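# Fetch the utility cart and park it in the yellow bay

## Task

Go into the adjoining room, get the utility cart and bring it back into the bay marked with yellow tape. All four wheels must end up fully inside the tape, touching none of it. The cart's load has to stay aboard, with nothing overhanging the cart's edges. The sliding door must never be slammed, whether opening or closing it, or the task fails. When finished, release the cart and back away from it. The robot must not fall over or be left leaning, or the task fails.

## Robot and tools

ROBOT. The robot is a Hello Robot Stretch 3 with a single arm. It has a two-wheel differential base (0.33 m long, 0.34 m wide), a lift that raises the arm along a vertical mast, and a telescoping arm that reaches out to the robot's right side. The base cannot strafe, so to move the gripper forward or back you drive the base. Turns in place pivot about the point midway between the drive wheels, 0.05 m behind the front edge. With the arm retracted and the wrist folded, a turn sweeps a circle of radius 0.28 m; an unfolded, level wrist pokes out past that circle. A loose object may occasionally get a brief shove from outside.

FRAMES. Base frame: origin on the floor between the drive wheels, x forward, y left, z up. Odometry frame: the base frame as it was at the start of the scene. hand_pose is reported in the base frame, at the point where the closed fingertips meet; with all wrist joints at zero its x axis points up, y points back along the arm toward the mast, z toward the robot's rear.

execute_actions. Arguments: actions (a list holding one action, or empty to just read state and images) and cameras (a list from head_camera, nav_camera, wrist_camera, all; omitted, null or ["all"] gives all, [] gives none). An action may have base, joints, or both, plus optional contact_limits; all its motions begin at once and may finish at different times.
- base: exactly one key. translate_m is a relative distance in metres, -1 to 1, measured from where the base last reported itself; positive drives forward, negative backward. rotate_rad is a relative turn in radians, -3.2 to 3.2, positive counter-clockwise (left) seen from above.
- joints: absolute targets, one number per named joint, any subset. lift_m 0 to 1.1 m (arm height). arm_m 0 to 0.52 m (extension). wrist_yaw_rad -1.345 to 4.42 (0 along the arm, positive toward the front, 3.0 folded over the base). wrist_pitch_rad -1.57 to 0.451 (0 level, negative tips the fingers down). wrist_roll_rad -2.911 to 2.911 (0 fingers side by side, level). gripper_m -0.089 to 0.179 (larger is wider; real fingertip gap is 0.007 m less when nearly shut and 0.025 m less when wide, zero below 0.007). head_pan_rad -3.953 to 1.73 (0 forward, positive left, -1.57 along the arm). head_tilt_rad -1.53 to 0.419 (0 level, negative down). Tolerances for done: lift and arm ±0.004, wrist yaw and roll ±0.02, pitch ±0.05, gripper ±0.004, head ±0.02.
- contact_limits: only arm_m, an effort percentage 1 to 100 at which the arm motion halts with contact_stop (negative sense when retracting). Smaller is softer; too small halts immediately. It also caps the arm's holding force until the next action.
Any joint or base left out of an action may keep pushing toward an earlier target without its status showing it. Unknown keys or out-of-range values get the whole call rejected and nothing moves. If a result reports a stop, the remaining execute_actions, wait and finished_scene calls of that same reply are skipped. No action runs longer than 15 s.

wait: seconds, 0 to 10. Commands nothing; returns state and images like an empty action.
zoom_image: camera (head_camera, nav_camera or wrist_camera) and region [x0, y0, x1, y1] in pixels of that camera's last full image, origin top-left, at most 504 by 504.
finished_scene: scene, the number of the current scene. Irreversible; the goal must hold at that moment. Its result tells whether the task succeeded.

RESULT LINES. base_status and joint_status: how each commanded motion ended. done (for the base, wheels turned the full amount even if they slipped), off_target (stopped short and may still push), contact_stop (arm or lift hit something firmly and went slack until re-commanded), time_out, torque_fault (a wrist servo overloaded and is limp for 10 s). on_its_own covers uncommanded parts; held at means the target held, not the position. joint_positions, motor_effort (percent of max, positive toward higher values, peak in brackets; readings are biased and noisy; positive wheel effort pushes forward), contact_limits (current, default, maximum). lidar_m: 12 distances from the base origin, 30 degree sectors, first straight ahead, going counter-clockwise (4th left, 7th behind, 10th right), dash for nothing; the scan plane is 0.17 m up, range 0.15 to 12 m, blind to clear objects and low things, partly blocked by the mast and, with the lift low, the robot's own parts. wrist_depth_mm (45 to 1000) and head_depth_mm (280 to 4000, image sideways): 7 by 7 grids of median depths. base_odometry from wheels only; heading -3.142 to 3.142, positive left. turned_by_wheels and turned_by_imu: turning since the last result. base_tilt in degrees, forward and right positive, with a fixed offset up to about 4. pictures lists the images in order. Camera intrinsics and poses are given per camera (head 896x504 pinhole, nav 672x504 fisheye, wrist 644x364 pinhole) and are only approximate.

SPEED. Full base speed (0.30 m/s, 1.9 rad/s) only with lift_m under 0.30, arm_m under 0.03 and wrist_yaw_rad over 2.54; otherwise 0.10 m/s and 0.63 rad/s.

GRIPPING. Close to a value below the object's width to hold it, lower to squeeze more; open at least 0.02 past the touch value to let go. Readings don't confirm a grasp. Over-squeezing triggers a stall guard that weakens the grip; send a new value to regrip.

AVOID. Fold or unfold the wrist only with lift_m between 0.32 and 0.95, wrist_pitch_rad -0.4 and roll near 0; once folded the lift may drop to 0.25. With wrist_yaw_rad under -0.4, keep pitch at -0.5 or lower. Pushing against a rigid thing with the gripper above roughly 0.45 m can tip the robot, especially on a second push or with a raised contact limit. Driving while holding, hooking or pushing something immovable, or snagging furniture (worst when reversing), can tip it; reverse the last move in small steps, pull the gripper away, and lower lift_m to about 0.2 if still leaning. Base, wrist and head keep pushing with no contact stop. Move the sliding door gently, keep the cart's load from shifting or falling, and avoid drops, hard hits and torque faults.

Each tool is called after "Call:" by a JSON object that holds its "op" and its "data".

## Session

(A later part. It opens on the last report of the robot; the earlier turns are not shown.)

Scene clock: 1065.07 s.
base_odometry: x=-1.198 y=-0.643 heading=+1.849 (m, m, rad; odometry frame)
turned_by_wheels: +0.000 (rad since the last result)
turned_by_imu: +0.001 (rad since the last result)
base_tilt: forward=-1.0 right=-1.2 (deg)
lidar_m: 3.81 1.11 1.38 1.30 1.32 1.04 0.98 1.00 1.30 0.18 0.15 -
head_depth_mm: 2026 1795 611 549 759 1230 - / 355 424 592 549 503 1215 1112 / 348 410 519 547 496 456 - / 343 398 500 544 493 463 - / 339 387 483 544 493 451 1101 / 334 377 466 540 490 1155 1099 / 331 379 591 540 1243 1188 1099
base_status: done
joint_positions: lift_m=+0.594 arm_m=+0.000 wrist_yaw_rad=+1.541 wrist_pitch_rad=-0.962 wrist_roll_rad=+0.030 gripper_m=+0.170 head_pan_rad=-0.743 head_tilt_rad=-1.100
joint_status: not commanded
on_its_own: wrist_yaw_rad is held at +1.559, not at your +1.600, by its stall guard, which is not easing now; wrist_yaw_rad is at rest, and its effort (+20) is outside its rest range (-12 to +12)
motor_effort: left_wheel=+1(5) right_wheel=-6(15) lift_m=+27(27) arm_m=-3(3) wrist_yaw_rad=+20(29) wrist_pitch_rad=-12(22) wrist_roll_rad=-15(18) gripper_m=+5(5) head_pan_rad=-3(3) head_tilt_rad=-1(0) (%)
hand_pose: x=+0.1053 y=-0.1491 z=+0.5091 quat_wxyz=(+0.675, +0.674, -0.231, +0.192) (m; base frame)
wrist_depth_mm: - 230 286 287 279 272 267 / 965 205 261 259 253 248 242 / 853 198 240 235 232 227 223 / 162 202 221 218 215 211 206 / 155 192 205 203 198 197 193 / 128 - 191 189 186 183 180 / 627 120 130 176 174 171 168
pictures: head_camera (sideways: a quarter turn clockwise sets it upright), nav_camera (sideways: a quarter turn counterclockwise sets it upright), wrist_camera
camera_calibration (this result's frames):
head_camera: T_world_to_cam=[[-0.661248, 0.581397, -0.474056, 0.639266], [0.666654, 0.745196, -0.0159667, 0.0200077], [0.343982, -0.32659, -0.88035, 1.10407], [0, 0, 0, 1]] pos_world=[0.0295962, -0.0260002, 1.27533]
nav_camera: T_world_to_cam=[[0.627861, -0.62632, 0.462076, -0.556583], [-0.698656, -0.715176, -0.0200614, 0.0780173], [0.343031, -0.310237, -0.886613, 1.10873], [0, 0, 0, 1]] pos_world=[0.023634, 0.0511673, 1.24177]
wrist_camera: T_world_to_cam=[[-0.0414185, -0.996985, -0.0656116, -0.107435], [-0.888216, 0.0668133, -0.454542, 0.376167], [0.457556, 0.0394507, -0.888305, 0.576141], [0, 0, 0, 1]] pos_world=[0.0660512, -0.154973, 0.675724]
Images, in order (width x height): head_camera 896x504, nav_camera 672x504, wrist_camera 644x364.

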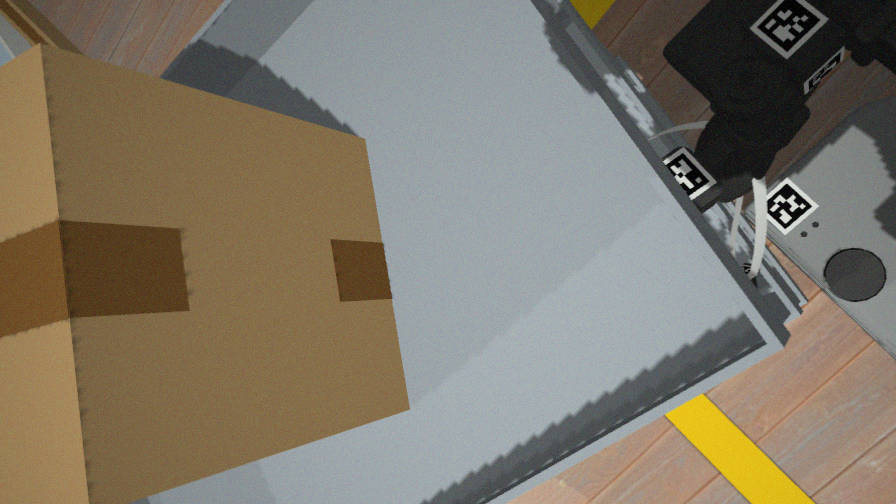

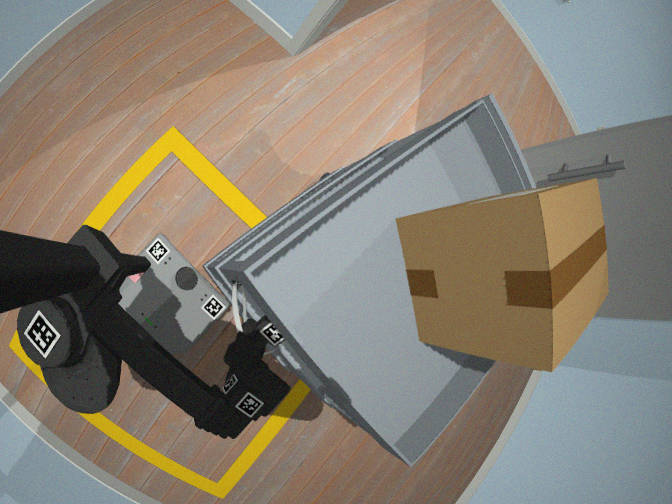

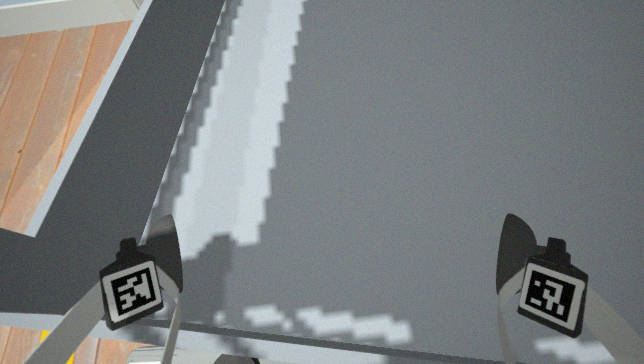

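Call:
{"op": "execute_actions", "data": {"actions": [{"base":{"rotate_rad":-0.12},"joints":{"wrist_yaw_rad":1.62}}], "cameras": []}}

Call:
{"op": "execute_actions", "data": {"actions": [{"base":{"translate_m":-0.2},"joints":{"wrist_yaw_rad":1.64}}]}}

Scene clock: 1152.07 s.
base_odometry: x=-1.198 y=-0.643 heading=+1.729 (m, m, rad; odometry frame)
turned_by_wheels: -0.120 (rad since the last result)
turned_by_imu: -0.119 (rad since the last result)
base_tilt: forward=-1.0 right=-1.2 (deg)
lidar_m: 3.82 1.11 1.28 1.30 1.31 1.09 0.98 0.98 1.19 0.22 0.15 -
head_depth_mm: 2098 1842 599 550 1289 1247 - / 2054 645 611 549 512 1231 1109 / 354 424 580 546 495 470 - / 345 404 509 543 494 458 - / 339 386 481 542 492 450 1074 / 332 369 456 532 492 459 1101 / 325 355 433 531 495 1178 1101
base_status: done
joint_positions: lift_m=+0.594 arm_m=+0.000 wrist_yaw_rad=+1.601 wrist_pitch_rad=-0.955 wrist_roll_rad=+0.030 gripper_m=+0.170 head_pan_rad=-0.743 head_tilt_rad=-1.100
joint_status: all done
on_its_own: wrist_yaw_rad is at rest, and its effort (+23) is outside its rest range (-12 to +12)
motor_effort: left_wheel=+1(6) right_wheel=-7(13) lift_m=+27(27) arm_m=-3(3) wrist_yaw_rad=+23(33) wrist_pitch_rad=-14(17) wrist_roll_rad=-16(16) gripper_m=+3(6) head_pan_rad=-3(3) head_tilt_rad=-1(1) (%)
hand_pose: x=+0.1068 y=-0.1416 z=+0.5100 quat_wxyz=(+0.668, +0.680, -0.214, +0.214) (m; base frame)
wrist_depth_mm: 981 236 294 289 283 275 270 / 951 207 265 260 255 248 245 / 849 208 244 239 234 230 226 / 165 207 224 220 216 211 208 / 157 196 207 203 201 199 194 / 129 - 193 189 186 184 181 / 620 120 118 179 177 174 109
pictures: none
No camera images: the call's "cameras" was empty. Leave "cameras" out to get every camera's image.

Scene clock: 1155.07 s.
base_odometry: x=-1.167 y=-0.841 heading=+1.729 (m, m, rad; odometry frame)
turned_by_wheels: +0.000 (rad since the last result)
turned_by_imu: +0.001 (rad since the last result)
base_tilt: forward=-1.0 right=-1.2 (deg)
lidar_m: 0.16 1.28 1.40 1.26 1.26 0.87 0.78 0.78 0.95 0.19 0.15 -
head_depth_mm: 2059 656 614 550 822 1239 - / 356 437 593 547 504 1221 1109 / 353 420 532 545 496 470 - / 345 407 512 544 493 463 - / 342 394 493 543 493 456 1102 / 338 384 475 541 490 1166 1100 / 332 399 599 538 1270 1191 1097
base_status: done
joint_positions: lift_m=+0.594 arm_m=+0.000 wrist_yaw_rad=+1.500 wrist_pitch_rad=-0.965 wrist_roll_rad=+0.029 gripper_m=+0.170 head_pan_rad=-0.743 head_tilt_rad=-1.100
joint_status: wrist_yaw_rad off_target (ended at +1.500, target +1.640)
on_its_own: wrist_yaw_rad is held at +1.523, not at your +1.640, by its stall guard, which is still easing
motor_effort: left_wheel=+1(7) right_wheel=-2(15) lift_m=+27(27) arm_m=-3(3) wrist_yaw_rad=+28(51) wrist_pitch_rad=-12(26) wrist_roll_rad=-15(21) gripper_m=+6(11) head_pan_rad=-4(3) head_tilt_rad=+0(1) (%)
hand_pose: x=+0.1045 y=-0.1544 z=+0.5088 quat_wxyz=(+0.679, +0.669, -0.244, +0.177) (m; base frame)
wrist_depth_mm: - 224 284 283 277 272 265 / 933 210 262 257 252 247 244 / 850 198 240 236 231 228 223 / 464 200 221 218 213 211 207 / 151 187 205 202 198 198 193 / 123 - 192 189 185 184 180 / 620 175 126 178 171 171 120
pictures: head_camera (sideways: a quarter turn clockwise sets it upright), nav_camera (sideways: a quarter turn counterclockwise sets it upright), wrist_camera
camera_calibration (this result's frames):
head_camera: T_world_to_cam=[[-0.661244, 0.581396, -0.474063, 0.639275], [0.666656, 0.745194, -0.0159668, 0.0200078], [0.343986, -0.326595, -0.880346, 1.10406], [0, 0, 0, 1]] pos_world=[0.0295963, -0.0260004, 1.27533]
nav_camera: T_world_to_cam=[[0.627857, -0.626319, 0.462083, -0.556592], [-0.698658, -0.715174, -0.0200616, 0.0780176], [0.343035, -0.310242, -0.88661, 1.10873], [0, 0, 0, 1]] pos_world=[0.0236345, 0.051167, 1.24177]
wrist_camera: T_world_to_cam=[[-0.0822277, -0.994495, -0.064955, -0.108409], [-0.885929, 0.102792, -0.452286, 0.379785], [0.456473, 0.0203551, -0.889504, 0.574224], [0, 0, 0, 1]] pos_world=[0.0654308, -0.158539, 0.675504]
Images, in order (width x height): head_camera 896x504, nav_camera 672x504, wrist_camera 644x364.

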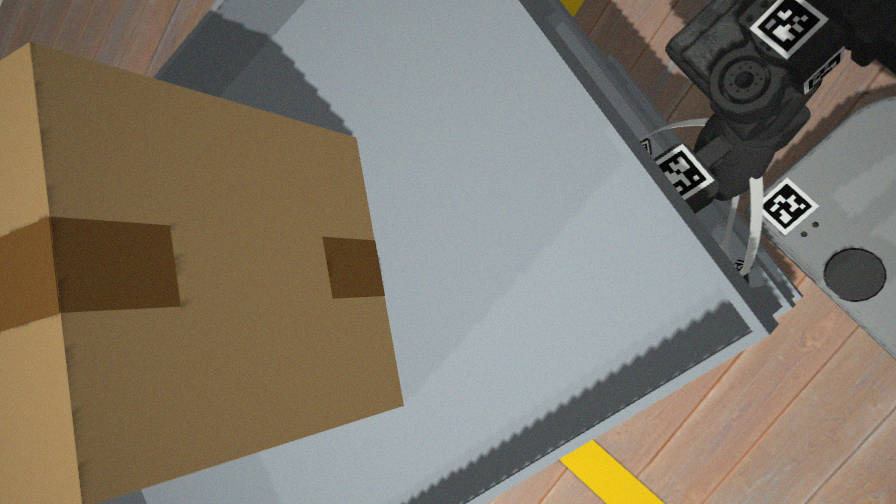

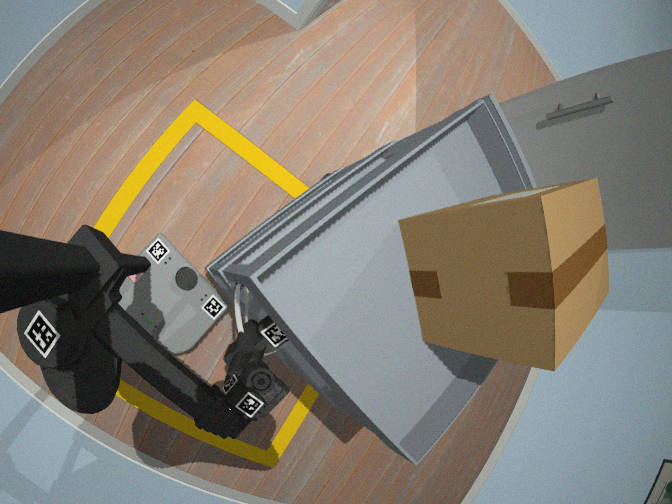

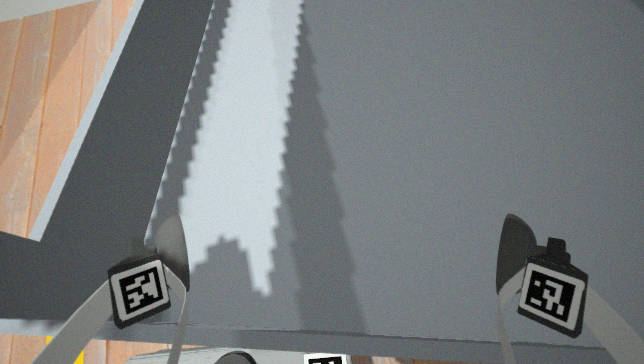

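Call:
{"op": "execute_actions", "data": {"actions": [{"base":{"rotate_rad":-0.2},"joints":{"wrist_yaw_rad":1.6}}], "cameras": []}}

Call:
{"op": "execute_actions", "data": {"actions": [{"base":{"translate_m":-0.18},"joints":{"wrist_yaw_rad":1.62}}]}}

Scene clock: 1165.60 s.
base_odometry: x=-1.167 y=-0.841 heading=+1.529 (m, m, rad; odometry frame)
turned_by_wheels: -0.200 (rad since the last result)
turned_by_imu: -0.198 (rad since the last result)
base_tilt: forward=-1.0 right=-1.2 (deg)
lidar_m: 0.16 1.29 1.36 1.28 1.26 0.98 0.79 0.78 0.85 0.23 0.15 -
head_depth_mm: 2135 1845 596 557 1302 1249 - / 2108 641 611 547 519 1227 1104 / 357 456 590 546 495 468 - / 347 409 512 546 494 458 - / 338 385 478 543 493 451 1080 / 330 365 448 533 490 459 1099 / 325 347 421 525 491 1181 1095
base_status: done
joint_positions: lift_m=+0.594 arm_m=+0.000 wrist_yaw_rad=+1.598 wrist_pitch_rad=-0.965 wrist_roll_rad=-0.012 gripper_m=+0.170 head_pan_rad=-0.743 head_tilt_rad=-1.100
joint_status: all done
motor_effort: left_wheel=+6(9) right_wheel=-5(14) lift_m=+27(27) arm_m=-3(3) wrist_yaw_rad=+3(38) wrist_pitch_rad=-11(17) wrist_roll_rad=+7(13) gripper_m=+4(8) head_pan_rad=-3(3) head_tilt_rad=+0(0) (%)
hand_pose: x=+0.1046 y=-0.1420 z=+0.5087 quat_wxyz=(+0.674, +0.676, -0.197, +0.224) (m; base frame)
wrist_depth_mm: - 228 284 283 281 275 272 / 925 210 260 255 253 250 249 / 818 209 239 236 233 231 227 / 163 210 220 218 214 213 211 / 155 195 203 202 200 199 196 / 124 - 190 189 186 185 183 / - 115 147 178 177 178 572
pictures: none
No camera images: the call's "cameras" was empty. Leave "cameras" out to get every camera's image.

Scene clock: 1168.47 s.
base_odometry: x=-1.174 y=-1.021 heading=+1.529 (m, m, rad; odometry frame)
turned_by_wheels: +0.000 (rad since the last result)
turned_by_imu: +0.001 (rad since the last result)
base_tilt: forward=-1.0 right=-1.3 (deg)
lidar_m: 0.16 1.43 1.50 1.20 1.20 0.77 0.62 0.61 0.67 0.21 0.15 -
head_depth_mm: 2104 1837 608 550 1271 1245 - / 363 614 611 548 512 1222 1109 / 353 426 540 547 495 462 - / 348 410 515 545 494 465 - / 342 395 491 543 492 456 1107 / 336 381 471 541 491 1170 1099 / 331 367 580 540 1244 1194 1095
base_status: done
joint_positions: lift_m=+0.594 arm_m=+0.000 wrist_yaw_rad=+1.532 wrist_pitch_rad=-0.961 wrist_roll_rad=+0.022 gripper_m=+0.170 head_pan_rad=-0.743 head_tilt_rad=-1.100
joint_status: wrist_yaw_rad off_target (ended at +1.532, target +1.620)
on_its_own: wrist_yaw_rad is held at +1.562, not at your +1.620, by its stall guard, which is still easing
motor_effort: left_wheel=-1(6) right_wheel=-2(18) lift_m=+27(26) arm_m=-4(3) wrist_yaw_rad=+37(48) wrist_pitch_rad=-13(22) wrist_roll_rad=-11(16) gripper_m=+10(12) head_pan_rad=-3(3) head_tilt_rad=+0(1) (%)
hand_pose: x=+0.1056 y=-0.1504 z=+0.5093 quat_wxyz=(+0.676, +0.672, -0.233, +0.192) (m; base frame)
wrist_depth_mm: - 240 287 286 281 274 268 / 938 208 263 259 255 250 245 / 855 195 242 235 232 229 225 / 776 196 221 218 215 211 208 / 147 185 207 202 200 198 195 / 119 - 192 189 186 184 181 / 619 118 117 178 177 174 109
pictures: head_camera (sideways: a quarter turn clockwise sets it upright), nav_camera (sideways: a quarter turn counterclockwise sets it upright), wrist_camera
camera_calibration (this result's frames):
head_camera: T_world_to_cam=[[-0.661177, 0.581388, -0.474165, 0.639407], [0.666691, 0.745163, -0.0159684, 0.0200096], [0.344046, -0.326679, -0.880291, 1.10399], [0, 0, 0, 1]] pos_world=[0.0295974, -0.0260035, 1.27534]
nav_camera: T_world_to_cam=[[0.627789, -0.626311, 0.462186, -0.556724], [-0.698688, -0.715145, -0.0200652, 0.0780224], [0.343097, -0.310327, -0.886556, 1.10866], [0, 0, 0, 1]] pos_world=[0.0236419, 0.0511615, 1.24176]
wrist_camera: T_world_to_cam=[[-0.0447412, -0.997123, -0.0611879, -0.11059], [-0.887375, 0.0678011, -0.456035, 0.377418], [0.458872, 0.033893, -0.887856, 0.575023], [0, 0, 0, 1]] pos_world=[0.0661012, -0.155351, 0.675887]
Images, in order (width x height): head_camera 896x504, nav_camera 672x504, wrist_camera 644x364.

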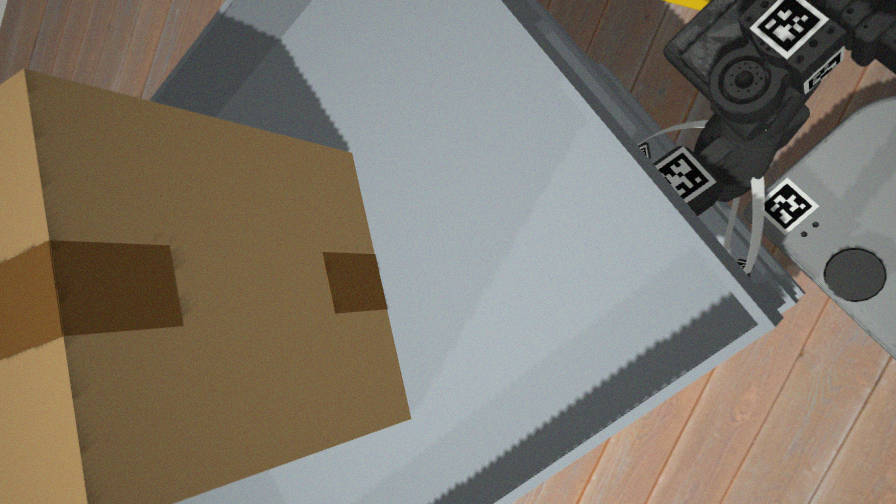

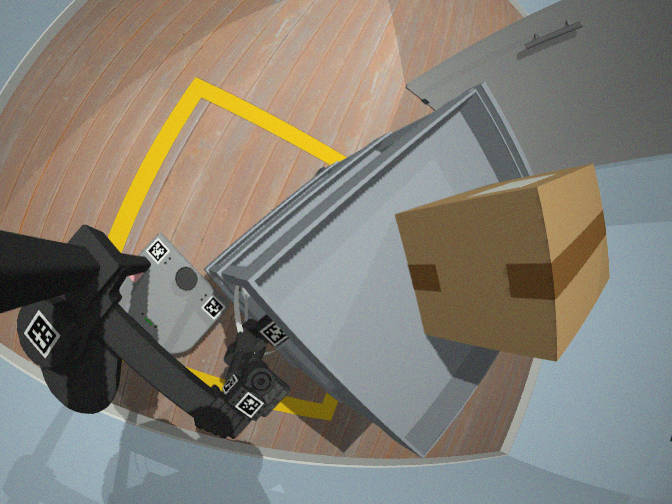

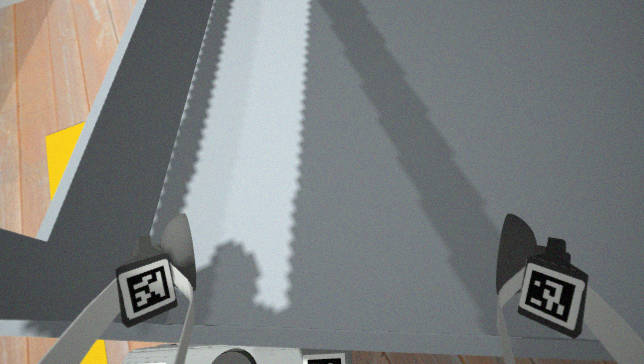

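Call:
{"op": "execute_actions", "data": {"actions": [{"base":{"translate_m":-0.06},"joints":{"wrist_yaw_rad":1.55}}], "cameras": []}}

Call:
{"op": "execute_actions", "data": {"actions": [{"joints":{"wrist_pitch_rad":-0.42,"wrist_yaw_rad":1.5,"gripper_m":0.05}}], "cameras": ["wrist_camera"]}}

Scene clock: 1240.67 s.
base_odometry: x=-1.177 y=-1.081 heading=+1.529 (m, m, rad; odometry frame)
turned_by_wheels: +0.000 (rad since the last result)
turned_by_imu: +0.001 (rad since the last result)
base_tilt: forward=-1.0 right=-1.2 (deg)
lidar_m: 0.16 1.48 1.48 1.18 1.17 0.70 0.56 0.56 0.60 0.19 0.15 -
head_depth_mm: 2070 1823 612 549 845 1237 - / 358 460 602 549 505 1214 1113 / 354 421 536 545 495 453 - / 346 406 511 545 493 462 - / 341 394 489 542 492 456 1104 / 334 380 468 540 491 1162 1101 / 331 372 593 540 1264 1190 1099
base_status: done
joint_positions: lift_m=+0.594 arm_m=+0.000 wrist_yaw_rad=+1.489 wrist_pitch_rad=-0.976 wrist_roll_rad=+0.017 gripper_m=+0.170 head_pan_rad=-0.743 head_tilt_rad=-1.100
joint_status: wrist_yaw_rad off_target (ended at +1.489, target +1.550)
on_its_own: wrist_yaw_rad is held at +1.504, not at your +1.550, by its stall guard, which is not easing now; wrist_yaw_rad is at rest, and its effort (+19) is outside its rest range (-12 to +12)
motor_effort: left_wheel=+1(7) right_wheel=-2(15) lift_m=+27(27) arm_m=-2(3) wrist_yaw_rad=+19(39) wrist_pitch_rad=-8(19) wrist_roll_rad=-9(13) gripper_m=+6(9) head_pan_rad=-4(3) head_tilt_rad=+0(0) (%)
hand_pose: x=+0.1017 y=-0.1555 z=+0.5073 quat_wxyz=(+0.682, +0.668, -0.240, +0.173) (m; base frame)
wrist_depth_mm: - 218 280 277 271 267 261 / 912 203 260 254 250 244 240 / 826 204 236 232 228 225 220 / 160 203 218 216 213 208 206 / 152 189 203 200 197 196 193 / 122 - 189 187 185 183 180 / - 132 133 147 175 173 171
pictures: none
No camera images: the call's "cameras" was empty. Leave "cameras" out to get every camera's image.

Scene clock: 1242.37 s.
base_odometry: x=-1.177 y=-1.081 heading=+1.529 (m, m, rad; odometry frame)
turned_by_wheels: +0.000 (rad since the last result)
turned_by_imu: +0.000 (rad since the last result)
base_tilt: forward=-0.9 right=-1.3 (deg)
lidar_m: 0.16 1.48 1.47 1.18 1.17 0.70 0.56 0.56 0.60 0.19 0.15 -
head_depth_mm: 2079 1803 613 551 844 1233 - / 359 460 603 549 503 1215 1112 / 354 422 537 547 495 612 - / 346 408 512 546 495 464 - / 342 393 490 542 493 456 1102 / 335 380 470 541 491 1178 1101 / 331 378 591 539 1264 1188 1105
base_status: not commanded
joint_positions: lift_m=+0.594 arm_m=+0.000 wrist_yaw_rad=+1.498 wrist_pitch_rad=-0.439 wrist_roll_rad=+0.006 gripper_m=+0.050 head_pan_rad=-0.743 head_tilt_rad=-1.100
joint_status: all done
motor_effort: left_wheel=+2(3) right_wheel=-3(3) lift_m=+27(27) arm_m=-3(4) wrist_yaw_rad=+2(17) wrist_pitch_rad=+6(5) wrist_roll_rad=-2(9) gripper_m=+0(83) head_pan_rad=-3(3) head_tilt_rad=-1(0) (%)
hand_pose: x=+0.1998 y=-0.1614 z=+0.6025 quat_wxyz=(+0.609, +0.584, -0.402, +0.356) (m; base frame)
wrist_depth_mm: - - - - - - - / - - - - 595 566 - / - - - 564 548 532 441 / - - 417 429 423 414 376 / - - 309 349 353 336 331 / 876 856 276 291 281 284 279 / 757 217 254 252 247 245 243
pictures: wrist_camera
camera_calibration (this result's frames):
wrist_camera: T_world_to_cam=[[-0.0398444, -0.998355, -0.0412393, -0.124906], [-0.541095, 0.0562552, -0.839078, 0.663967], [0.840017, -0.0111181, -0.542446, 0.32338], [0, 0, 0, 1]] pos_world=[0.0826479, -0.158457, 0.727385]
Images, in order (width x height): wrist_camera 644x364.

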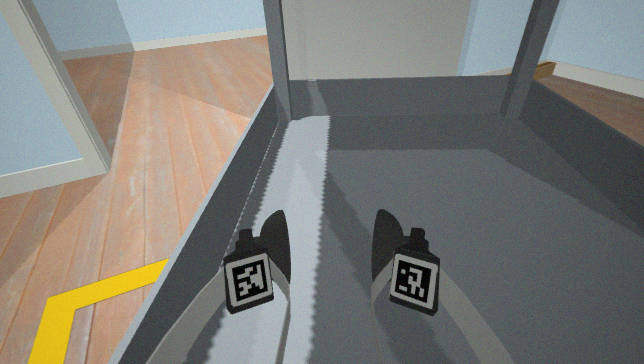

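Call:
{"op": "execute_actions", "data": {"actions": [{"base":{"translate_m":-0.21}}], "cameras": []}}

Call:
{"op": "execute_actions", "data": {"actions": [{"joints":{"wrist_pitch_rad":-0.4,"wrist_yaw_rad":2.7,"wrist_roll_rad":0,"lift_m":0.45,"head_pan_rad":-0.5,"head_tilt_rad":-1.0}}], "cameras": ["head_camera","nav_camera"]}}

Scene clock: 1256.10 s.
base_odometry: x=-1.185 y=-1.290 heading=+1.529 (m, m, rad; odometry frame)
turned_by_wheels: +0.000 (rad since the last result)
turned_by_imu: +0.001 (rad since the last result)
base_tilt: forward=-1.0 right=-1.3 (deg)
lidar_m: 0.28 1.67 1.37 1.10 0.94 0.45 0.36 0.36 0.39 0.60 0.36 0.28
head_depth_mm: 2118 1825 1620 1456 1323 1236 - / 2093 643 696 1430 1323 1234 1110 / 2123 676 603 924 1301 - - / 738 687 608 900 1174 1195 - / 547 637 604 564 852 1183 1116 / 508 603 602 525 820 1161 1101 / 493 583 599 539 831 1193 1093
base_status: done
joint_positions: lift_m=+0.594 arm_m=+0.000 wrist_yaw_rad=+1.498 wrist_pitch_rad=-0.438 wrist_roll_rad=+0.006 gripper_m=+0.050 head_pan_rad=-0.743 head_tilt_rad=-1.100
joint_status: not commanded
motor_effort: left_wheel=+3(4) right_wheel=-3(7) lift_m=+27(27) arm_m=-3(3) wrist_yaw_rad=+2(3) wrist_pitch_rad=+5(6) wrist_roll_rad=-3(3) gripper_m=+1(0) head_pan_rad=-3(3) head_tilt_rad=-1(1) (%)
hand_pose: x=+0.1999 y=-0.1614 z=+0.6026 quat_wxyz=(+0.609, +0.583, -0.402, +0.356) (m; base frame)
wrist_depth_mm: - 184 - - - - - / - 198 - 763 747 686 - / - 229 622 570 549 512 - / - - 400 427 425 417 368 / - - 270 265 356 253 246 / 913 900 297 290 294 276 268 / 765 767 524 584 577 552 357
pictures: none
No camera images: the call's "cameras" was empty. Leave "cameras" out to get every camera's image.

Scene clock: 1258.23 s.
base_odometry: x=-1.185 y=-1.290 heading=+1.529 (m, m, rad; odometry frame)
turned_by_wheels: +0.000 (rad since the last result)
turned_by_imu: +0.000 (rad since the last result)
base_tilt: forward=-1.0 right=-1.2 (deg)
lidar_m: 0.28 1.67 1.37 1.10 0.94 0.45 0.36 0.36 0.39 0.60 0.36 0.28
head_depth_mm: 2461 2104 664 696 1344 1236 1119 / 2449 752 674 609 910 1235 1160 / 486 571 656 582 880 1197 1132 / 484 569 651 583 846 1135 1113 / 483 568 648 581 832 1059 1117 / 481 566 647 579 534 1201 1107 / 798 770 659 599 1354 1216 1107
base_status: not commanded
joint_positions: lift_m=+0.450 arm_m=+0.000 wrist_yaw_rad=+2.698 wrist_pitch_rad=-0.418 wrist_roll_rad=+0.005 gripper_m=+0.050 head_pan_rad=-0.507 head_tilt_rad=-1.001
joint_status: all done
motor_effort: left_wheel=+4(3) right_wheel=-3(3) lift_m=+26(26) arm_m=-3(3) wrist_yaw_rad=+2(2) wrist_pitch_rad=+5(7) wrist_roll_rad=-2(2) gripper_m=+0(1) head_pan_rad=+2(20) head_tilt_rad=+0(10) (%)
hand_pose: x=+0.0750 y=+0.0575 z=+0.4632 quat_wxyz=(+0.295, +0.708, -0.010, +0.641) (m; base frame)
wrist_depth_mm: 830 986 - - - - - / 890 - - - - - - / 956 - - - - - - / - - - - - 997 979 / - 867 874 844 848 809 799 / - 729 732 697 673 669 657 / 613 - 608 599 580 581 585
pictures: head_camera (sideways: a quarter turn clockwise sets it upright), nav_camera (sideways: a quarter turn counterclockwise sets it upright)
camera_calibration (this result's frames):
head_camera: T_world_to_cam=[[-0.734483, 0.385947, -0.558194, 0.749316], [0.475302, 0.879655, -0.0172002, 0.0227829], [0.484379, -0.277944, -0.829532, 1.03716], [0, 0, 0, 1]] pos_world=[0.037152, -0.0209651, 1.27901]
nav_camera: T_world_to_cam=[[0.713532, -0.43799, 0.546842, -0.667526], [-0.51016, -0.859773, -0.0229616, 0.080646], [0.480217, -0.262593, -0.836921, 1.04331], [0, 0, 0, 1]] pos_world=[0.0164269, 0.0509344, 1.24005]
Images, in order (width x height): head_camera 896x504, nav_camera 672x504.

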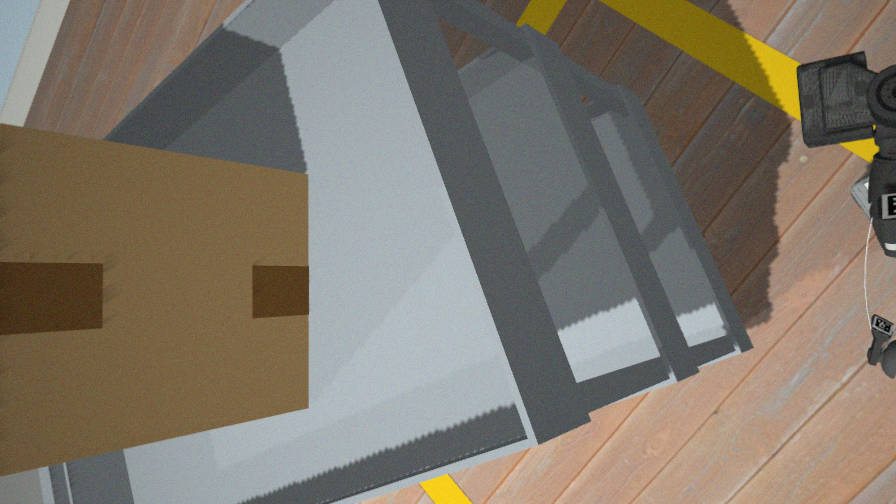

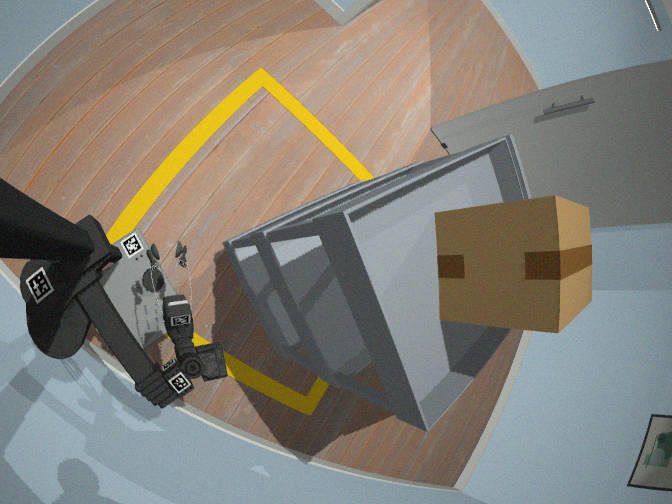

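Call:
{"op": "execute_actions", "data": {"actions": [{"base":{"rotate_rad":1.1},"joints":{"lift_m":0.285}}], "cameras": []}}

Call:
{"op": "execute_actions", "data": {"actions": [{"base":{"translate_m":0.46}}], "cameras": []}}

Call:
{"op": "execute_actions", "data": {"actions": [{"base":{"rotate_rad":-1.2},"joints":{"head_pan_rad":-1.2,"head_tilt_rad":-1.1}}], "cameras": []}}

Call:
{"op": "execute_actions", "data": {"actions": [{"base":{"translate_m":0.55}}], "cameras": ["head_camera","nav_camera"]}}

Scene clock: 1290.77 s.
base_odometry: x=-1.185 y=-1.290 heading=+2.629 (m, m, rad; odometry frame)
turned_by_wheels: +1.100 (rad since the last result)
turned_by_imu: +1.097 (rad since the last result)
base_tilt: forward=-1.0 right=-1.3 (deg)
lidar_m: 1.32 1.09 0.83 0.44 0.36 0.36 0.40 0.64 0.35 0.28 0.28 1.67
head_depth_mm: 2529 2108 1791 1557 1346 746 978 / 2527 2078 1783 1547 1369 1040 1025 / 2285 1975 1765 1538 1358 1222 1127 / 1586 1884 1772 1547 1363 1233 1112 / 1630 1909 1767 1534 1366 1219 1114 / 1657 1920 1764 1532 1347 1214 1101 / 1703 1952 1734 1515 1346 1219 1109
base_status: done
joint_positions: lift_m=+0.285 arm_m=+0.000 wrist_yaw_rad=+2.698 wrist_pitch_rad=-0.417 wrist_roll_rad=+0.005 gripper_m=+0.050 head_pan_rad=-0.507 head_tilt_rad=-1.001
joint_status: all done
motor_effort: left_wheel=-3(11) right_wheel=+3(8) lift_m=+26(27) arm_m=-3(3) wrist_yaw_rad=+2(2) wrist_pitch_rad=+5(6) wrist_roll_rad=-2(2) gripper_m=+0(0) head_pan_rad=+3(2) head_tilt_rad=+0(0) (%)
hand_pose: x=+0.0750 y=+0.0575 z=+0.2982 quat_wxyz=(+0.295, +0.708, -0.010, +0.641) (m; base frame)
wrist_depth_mm: 358 464 688 - 981 917 856 / 371 480 702 - - 975 901 / 395 491 733 977 969 964 926 / - 503 710 759 726 720 699 / - 522 616 601 605 573 570 / - 507 - 495 475 483 474 / 370 - - 424 421 415 411
pictures: none
No camera images: the call's "cameras" was empty. Leave "cameras" out to get every camera's image.

Scene clock: 1294.03 s.
base_odometry: x=-1.586 y=-1.065 heading=+2.629 (m, m, rad; odometry frame)
turned_by_wheels: +0.000 (rad since the last result)
turned_by_imu: +0.000 (rad since the last result)
base_tilt: forward=-1.0 right=-1.2 (deg)
lidar_m: 0.95 0.79 0.79 0.86 0.71 0.71 0.79 0.44 0.47 0.72 1.31 1.32
head_depth_mm: 1232 2043 1782 1549 1376 1235 1120 / 1208 1402 1676 1557 1382 1236 1132 / 1225 1440 1682 1556 1374 1228 1130 / 1250 1474 1684 1552 1362 1224 1115 / 1281 1500 1698 1542 1357 1224 1111 / 1306 1535 1730 1528 1354 1229 1114 / 1325 1566 1702 1527 1357 1221 1105
base_status: done
joint_positions: lift_m=+0.285 arm_m=+0.000 wrist_yaw_rad=+2.699 wrist_pitch_rad=-0.417 wrist_roll_rad=+0.005 gripper_m=+0.050 head_pan_rad=-0.507 head_tilt_rad=-1.000
joint_status: not commanded
motor_effort: left_wheel=-3(10) right_wheel=+2(10) lift_m=+27(26) arm_m=-2(3) wrist_yaw_rad=+0(2) wrist_pitch_rad=+5(5) wrist_roll_rad=-2(2) gripper_m=+0(0) head_pan_rad=+2(3) head_tilt_rad=+0(0) (%)
hand_pose: x=+0.0749 y=+0.0576 z=+0.2983 quat_wxyz=(+0.295, +0.708, -0.010, +0.641) (m; base frame)
wrist_depth_mm: 667 872 828 784 710 669 614 / 688 884 942 837 773 719 670 / 729 906 985 909 850 790 727 / - 769 765 746 723 712 709 / - 611 632 597 610 577 566 / - 528 - 492 475 487 480 / 444 - - 426 421 414 412
pictures: none
No camera images: the call's "cameras" was empty. Leave "cameras" out to get every camera's image.

Scene clock: 1295.97 s.
base_odometry: x=-1.586 y=-1.065 heading=+1.429 (m, m, rad; odometry frame)
turned_by_wheels: -1.200 (rad since the last result)
turned_by_imu: -1.194 (rad since the last result)
base_tilt: forward=-1.0 right=-1.1 (deg)
lidar_m: 1.62 1.31 1.08 0.81 0.80 0.83 0.73 0.71 0.75 0.44 0.44 0.61
head_depth_mm: 1569 1641 1583 1485 1326 1213 1111 / 802 1802 1623 1456 1326 1212 1125 / 808 700 1012 1415 1325 1221 - / 789 696 626 927 1262 1212 - / 705 695 974 957 1286 1197 1115 / 639 679 995 1209 1311 1206 1102 / 614 658 1013 1274 1298 1181 1095
base_status: done
joint_positions: lift_m=+0.285 arm_m=+0.000 wrist_yaw_rad=+2.699 wrist_pitch_rad=-0.417 wrist_roll_rad=+0.005 gripper_m=+0.050 head_pan_rad=-1.193 head_tilt_rad=-1.087
joint_status: all done
motor_effort: left_wheel=+4(13) right_wheel=-3(9) lift_m=+27(27) arm_m=-3(4) wrist_yaw_rad=+3(1) wrist_pitch_rad=+5(5) wrist_roll_rad=-2(2) gripper_m=+0(1) head_pan_rad=-3(33) head_tilt_rad=-6(15) (%)
hand_pose: x=+0.0749 y=+0.0576 z=+0.2983 quat_wxyz=(+0.295, +0.708, -0.010, +0.641) (m; base frame)
wrist_depth_mm: 615 737 928 - - - 971 / 662 770 1000 - - - - / 708 814 953 - 974 950 924 / - 776 762 740 731 704 703 / - 626 627 601 612 582 564 / - 532 - 499 481 482 475 / 442 - - 424 420 415 411
pictures: none
No camera images: the call's "cameras" was empty. Leave "cameras" out to get every camera's image.

Scene clock: 1299.43 s.
base_odometry: x=-1.509 y=-0.520 heading=+1.429 (m, m, rad; odometry frame)
turned_by_wheels: +0.000 (rad since the last result)
turned_by_imu: +0.001 (rad since the last result)
base_tilt: forward=-1.0 right=-1.2 (deg)
lidar_m: 1.11 0.83 0.87 1.08 1.06 1.09 1.23 0.61 0.44 0.43 0.44 1.08
head_depth_mm: 551 628 590 914 1128 1213 1119 / 608 673 592 925 1162 1218 1129 / 757 686 606 921 1214 1214 - / 2119 637 638 932 1259 1212 - / 2116 1798 1595 1454 1313 1193 1114 / 2096 1808 1616 1440 1309 1198 1098 / 2112 1820 1613 1445 1301 1198 1095
base_status: done
joint_positions: lift_m=+0.285 arm_m=+0.000 wrist_yaw_rad=+2.699 wrist_pitch_rad=-0.417 wrist_roll_rad=+0.005 gripper_m=+0.050 head_pan_rad=-1.194 head_tilt_rad=-1.087
joint_status: not commanded
motor_effort: left_wheel=+3(13) right_wheel=-4(6) lift_m=+27(27) arm_m=-4(4) wrist_yaw_rad=+2(2) wrist_pitch_rad=+5(5) wrist_roll_rad=-3(2) gripper_m=+0(0) head_pan_rad=-3(4) head_tilt_rad=-6(6) (%)
hand_pose: x=+0.0749 y=+0.0576 z=+0.2983 quat_wxyz=(+0.295, +0.708, -0.010, +0.641) (m; base frame)
wrist_depth_mm: 822 972 - 979 804 749 - / 854 997 - - 885 - - / 900 991 - 998 909 884 910 / - 783 752 738 737 720 696 / - 616 627 595 618 577 572 / - 518 - 495 472 489 476 / 440 - - 425 417 412 413
pictures: head_camera (sideways: a quarter turn clockwise sets it upright), nav_camera (sideways: a quarter turn counterclockwise sets it upright)
camera_calibration (this result's frames):
head_camera: T_world_to_cam=[[-0.339923, 0.805458, -0.485479, 0.652186], [0.924642, 0.380494, -0.0161392, 0.0186587], [0.171723, -0.454381, -0.874099, 1.09699], [0, 0, 0, 1]] pos_world=[0.0160614, -0.0339542, 1.27581]
nav_camera: T_world_to_cam=[[0.290368, -0.831512, 0.473576, -0.569503], [-0.940211, -0.339977, -0.0204572, 0.0800064], [0.178015, -0.439322, -0.880515, 1.10182], [0, 0, 0, 1]] pos_world=[0.0444481, 0.0377029, 1.24151]
Images, in order (width x height): head_camera 896x504, nav_camera 672x504.

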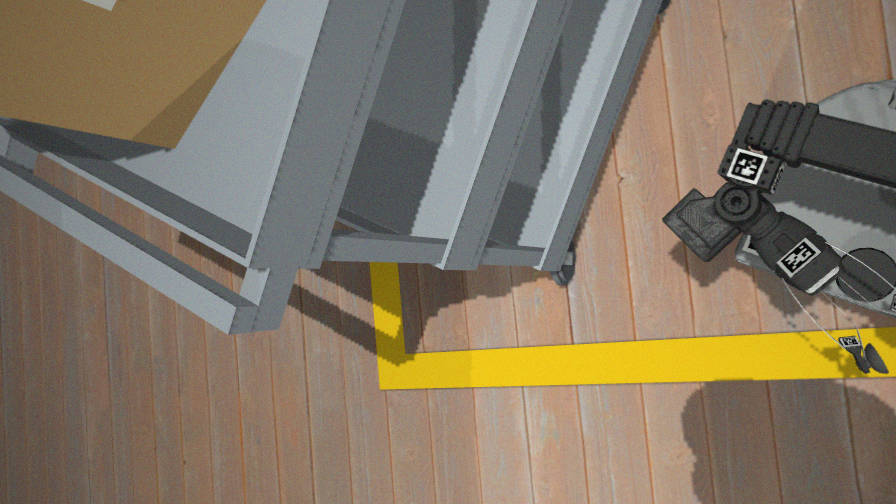

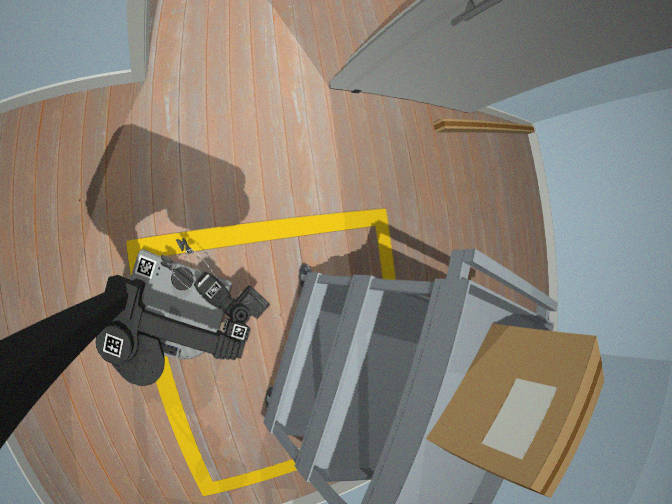

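Call:
{"op": "execute_actions", "data": {"actions": [{"joints":{"lift_m":0.595,"wrist_yaw_rad":0.0,"wrist_pitch_rad":-0.42,"gripper_m":0.1,"head_pan_rad":-1.5}}], "cameras": []}}

Call:
{"op": "execute_actions", "data": {"actions": [{"joints":{"arm_m":0.17}}], "cameras": ["head_camera","wrist_camera"]}}

Scene clock: 1322.10 s.
base_odometry: x=-1.509 y=-0.520 heading=+1.429 (m, m, rad; odometry frame)
turned_by_wheels: +0.000 (rad since the last result)
turned_by_imu: +0.001 (rad since the last result)
base_tilt: forward=-1.0 right=-1.2 (deg)
lidar_m: 1.11 0.83 0.88 1.07 1.06 1.09 1.23 0.61 0.44 0.43 0.44 1.08
head_depth_mm: 499 593 613 935 1226 1215 1118 / 523 615 600 923 1208 - - / 550 653 607 933 1195 - - / 578 671 614 932 1220 1208 - / 619 682 616 933 1265 1198 1109 / 728 665 606 1421 1309 1196 1102 / 2094 624 1537 1443 1303 1189 1094
base_status: not commanded
joint_positions: lift_m=+0.595 arm_m=+0.000 wrist_yaw_rad=+0.002 wrist_pitch_rad=-0.434 wrist_roll_rad=+0.004 gripper_m=+0.100 head_pan_rad=-1.493 head_tilt_rad=-1.087
joint_status: all done
motor_effort: left_wheel=+3(4) right_wheel=-3(3) lift_m=+51(53) arm_m=-3(4) wrist_yaw_rad=-2(4) wrist_pitch_rad=+4(6) wrist_roll_rad=-2(2) gripper_m=+0(79) head_pan_rad=-3(23) head_tilt_rad=-5(5) (%)
hand_pose: x=-0.0211 y=-0.3676 z=+0.6037 quat_wxyz=(+0.690, +0.153, -0.691, -0.152) (m; base frame)
wrist_depth_mm: 186 - - - - - 802 / 192 - - 648 653 620 815 / - - 544 576 557 540 474 / - 251 433 437 425 417 416 / - 261 367 351 350 341 245 / 892 828 290 278 276 269 266 / 760 733 559 590 580 574 589
pictures: none
No camera images: the call's "cameras" was empty. Leave "cameras" out to get every camera's image.

Scene clock: 1324.60 s.
base_odometry: x=-1.509 y=-0.520 heading=+1.429 (m, m, rad; odometry frame)
turned_by_wheels: +0.000 (rad since the last result)
turned_by_imu: +0.000 (rad since the last result)
base_tilt: forward=-1.0 right=-1.2 (deg)
lidar_m: 1.11 0.83 0.88 1.07 1.06 1.10 1.23 0.61 0.44 0.43 0.44 1.08
head_depth_mm: 500 595 614 927 1226 1219 1114 / 524 614 601 954 - - - / 549 647 605 - 1262 1220 - / 579 670 612 932 1199 1216 - / 619 681 621 929 1255 1202 1103 / 725 668 605 1418 1309 1202 1098 / 2093 624 1528 1442 1309 1199 1099
base_status: not commanded
joint_positions: lift_m=+0.595 arm_m=+0.170 wrist_yaw_rad=+0.001 wrist_pitch_rad=-0.434 wrist_roll_rad=+0.004 gripper_m=+0.100 head_pan_rad=-1.493 head_tilt_rad=-1.087
joint_status: all done
motor_effort: left_wheel=+3(3) right_wheel=-3(3) lift_m=+52(52) arm_m=+5(5) wrist_yaw_rad=-1(3) wrist_pitch_rad=+4(4) wrist_roll_rad=-2(2) gripper_m=+0(0) head_pan_rad=-3(4) head_tilt_rad=-5(5) (%)
hand_pose: x=-0.0213 y=-0.5370 z=+0.6036 quat_wxyz=(+0.689, +0.152, -0.691, -0.153) (m; base frame)
wrist_depth_mm: - - - - - - 782 / - - - - - - 759 / - - 499 509 489 488 470 / - - 435 436 426 419 411 / - 310 366 350 347 342 333 / 879 270 287 294 289 284 282 / 211 250 255 250 249 247 243
pictures: head_camera (sideways: a quarter turn clockwise sets it upright), wrist_camera
camera_calibration (this result's frames):
head_camera: T_world_to_cam=[[-0.0871512, 0.869893, -0.48548, 0.650644], [0.995743, 0.0907524, -0.0161392, 0.018225], [0.0300191, -0.484819, -0.874099, 1.09786], [0, 0, 0, 1]] pos_world=[0.00560025, -0.0353817, 1.27581]
wrist_camera: T_world_to_cam=[[-0.998624, -0.0346146, -0.039394, -0.0126643], [0.0144791, 0.540009, -0.841535, 0.839512], [0.0504025, -0.840947, -0.538765, 0.0409033], [0, 0, 0, 1]] pos_world=[-0.0268638, -0.419385, 0.728017]
Images, in order (width x height): head_camera 896x504, wrist_camera 644x364.

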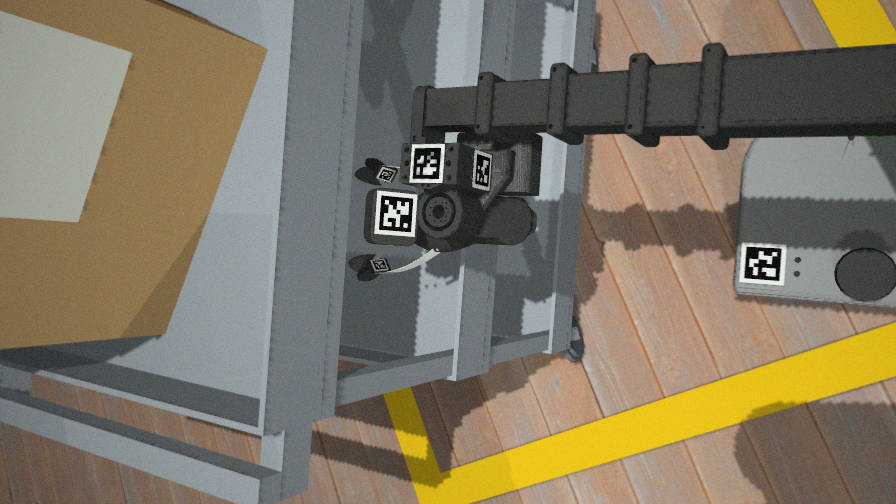

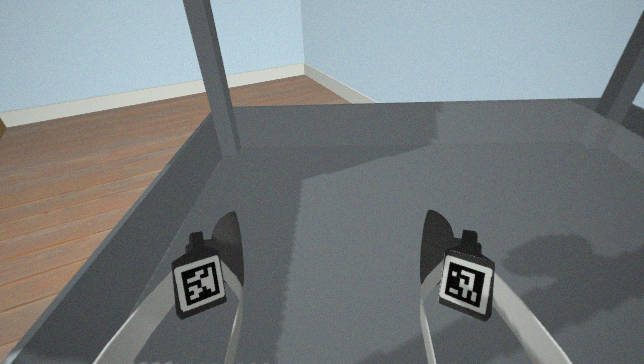

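Call:
{"op": "execute_actions", "data": {"actions": [{"joints":{"arm_m":0.185,"wrist_pitch_rad":-0.92}}], "cameras": ["wrist_camera"]}}

Call:
{"op": "execute_actions", "data": {"actions": [{"joints":{"arm_m":0.09}}], "cameras": ["head_camera","wrist_camera"]}}

Scene clock: 1331.93 s.
base_odometry: x=-1.509 y=-0.520 heading=+1.429 (m, m, rad; odometry frame)
turned_by_wheels: +0.000 (rad since the last result)
turned_by_imu: +0.001 (rad since the last result)
base_tilt: forward=-1.0 right=-1.1 (deg)
lidar_m: 1.11 0.83 0.87 1.07 1.06 1.10 1.23 0.61 0.44 0.43 0.44 1.09
head_depth_mm: 499 594 615 926 1227 1218 1118 / 523 613 599 959 - - - / 549 650 607 - 1239 1221 - / 581 668 614 935 1210 1225 - / 618 680 617 929 1267 1196 1104 / 726 667 606 1411 1309 1196 1102 / 2108 624 1532 1439 1306 1195 1095
base_status: not commanded
joint_positions: lift_m=+0.595 arm_m=+0.185 wrist_yaw_rad=+0.001 wrist_pitch_rad=-0.900 wrist_roll_rad=+0.003 gripper_m=+0.100 head_pan_rad=-1.493 head_tilt_rad=-1.087
joint_status: all done
motor_effort: left_wheel=+3(3) right_wheel=-3(3) lift_m=+49(52) arm_m=+3(4) wrist_yaw_rad=+0(1) wrist_pitch_rad=-7(3) wrist_roll_rad=-1(2) gripper_m=+1(1) head_pan_rad=-3(4) head_tilt_rad=-6(6) (%)
hand_pose: x=-0.0215 y=-0.4702 z=+0.5177 quat_wxyz=(+0.636, +0.307, -0.637, -0.308) (m; base frame)
wrist_depth_mm: - 294 325 315 310 306 300 / 220 279 288 282 277 272 267 / 209 258 258 253 250 248 244 / 209 237 234 232 228 224 221 / 208 218 217 212 210 207 204 / 188 201 194 194 193 190 188 / 615 601 181 170 185 183 180
pictures: wrist_camera
camera_calibration (this result's frames):
wrist_camera: T_world_to_cam=[[-0.998668, -0.0136172, -0.0497634, 0.00136461], [0.0136601, 0.86033, -0.509555, 0.709865], [0.0497516, -0.509556, -0.858998, 0.372367], [0, 0, 0, 1]] pos_world=[-0.0268599, -0.420957, 0.681646]
Images, in order (width x height): wrist_camera 644x364.

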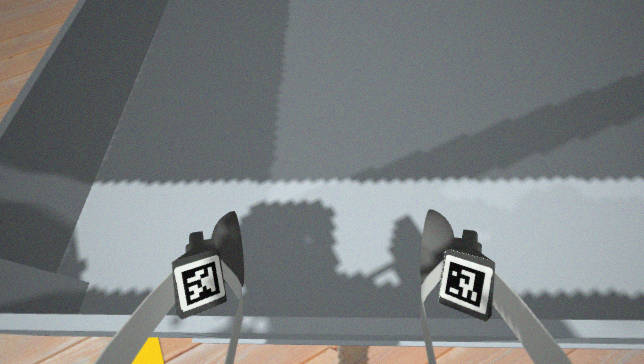

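Scene clock: 1334.07 s.
base_odometry: x=-1.509 y=-0.520 heading=+1.429 (m, m, rad; odometry frame)
turned_by_wheels: +0.000 (rad since the last result)
turned_by_imu: +0.000 (rad since the last result)
base_tilt: forward=-0.9 right=-1.2 (deg)
lidar_m: 1.11 0.83 0.87 1.08 1.06 1.10 1.23 0.57 0.37 0.33 0.34 1.08
head_depth_mm: 442 519 599 899 1175 1214 1116 / 456 538 608 899 - - - / 471 559 616 894 - 1223 - / 487 580 615 577 1146 1214 - / 503 605 612 664 1005 1199 1101 / 749 691 600 696 1313 1189 1100 / 2006 1726 547 1406 1303 1196 1098
base_status: not commanded
joint_positions: lift_m=+0.595 arm_m=+0.091 wrist_yaw_rad=+0.001 wrist_pitch_rad=-0.853 wrist_roll_rad=-0.036 gripper_m=+0.100 head_pan_rad=-1.493 head_tilt_rad=-1.087
joint_status: all done
on_its_own: wrist_pitch_rad is at rest, and its effort (-22) is outside its rest range (-20 to +32)
motor_effort: left_wheel=+3(4) right_wheel=+2(3) lift_m=+42(49) arm_m=-9(16) wrist_yaw_rad=-2(8) wrist_pitch_rad=-22(41) wrist_roll_rad=+20(23) gripper_m=-3(6) head_pan_rad=-3(4) head_tilt_rad=-6(6) (%)
hand_pose: x=-0.0214 y=-0.3860 z=+0.5248 quat_wxyz=(+0.656, +0.298, -0.631, -0.287) (m; base frame)
wrist_depth_mm: - 300 352 351 349 346 344 / - 290 307 304 306 302 299 / 211 261 271 272 270 266 265 / 194 241 244 243 243 240 240 / 187 223 225 220 219 219 217 / 179 205 200 203 201 203 200 / 145 172 182 178 176 591 590
pictures: head_camera (sideways: a quarter turn clockwise sets it upright), wrist_camera
camera_calibration (this result's frames):
head_camera: T_world_to_cam=[[-0.0871512, 0.869893, -0.485479, 0.650644], [0.995743, 0.0907524, -0.0161392, 0.018225], [0.0300191, -0.484819, -0.874099, 1.09786], [0, 0, 0, 1]] pos_world=[0.00560025, -0.0353817, 1.27581]
wrist_camera: T_world_to_cam=[[-0.99866, -0.0462266, -0.023263, -0.0235213], [-0.0258659, 0.835225, -0.5493, 0.651391], [0.0448221, -0.547963, -0.835301, 0.393963], [0, 0, 0, 1]] pos_world=[-0.0242993, -0.329268, 0.68634]
Images, in order (width x height): head_camera 896x504, wrist_camera 644x364.

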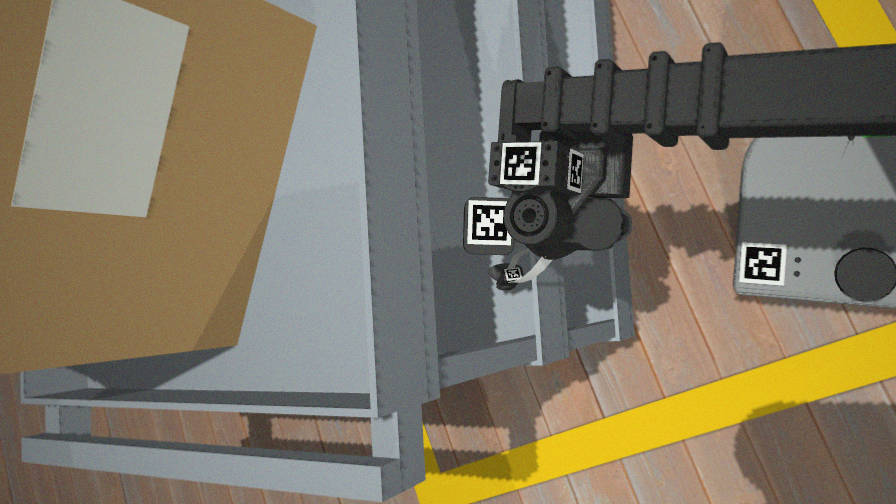

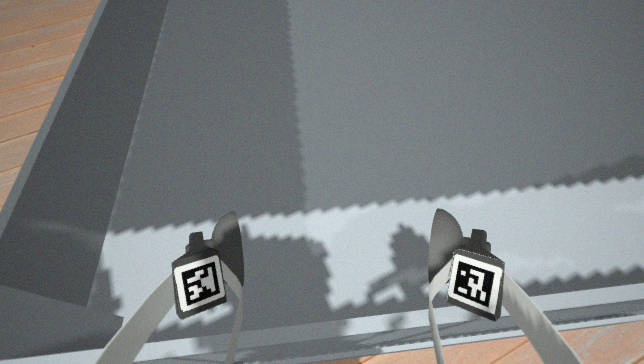

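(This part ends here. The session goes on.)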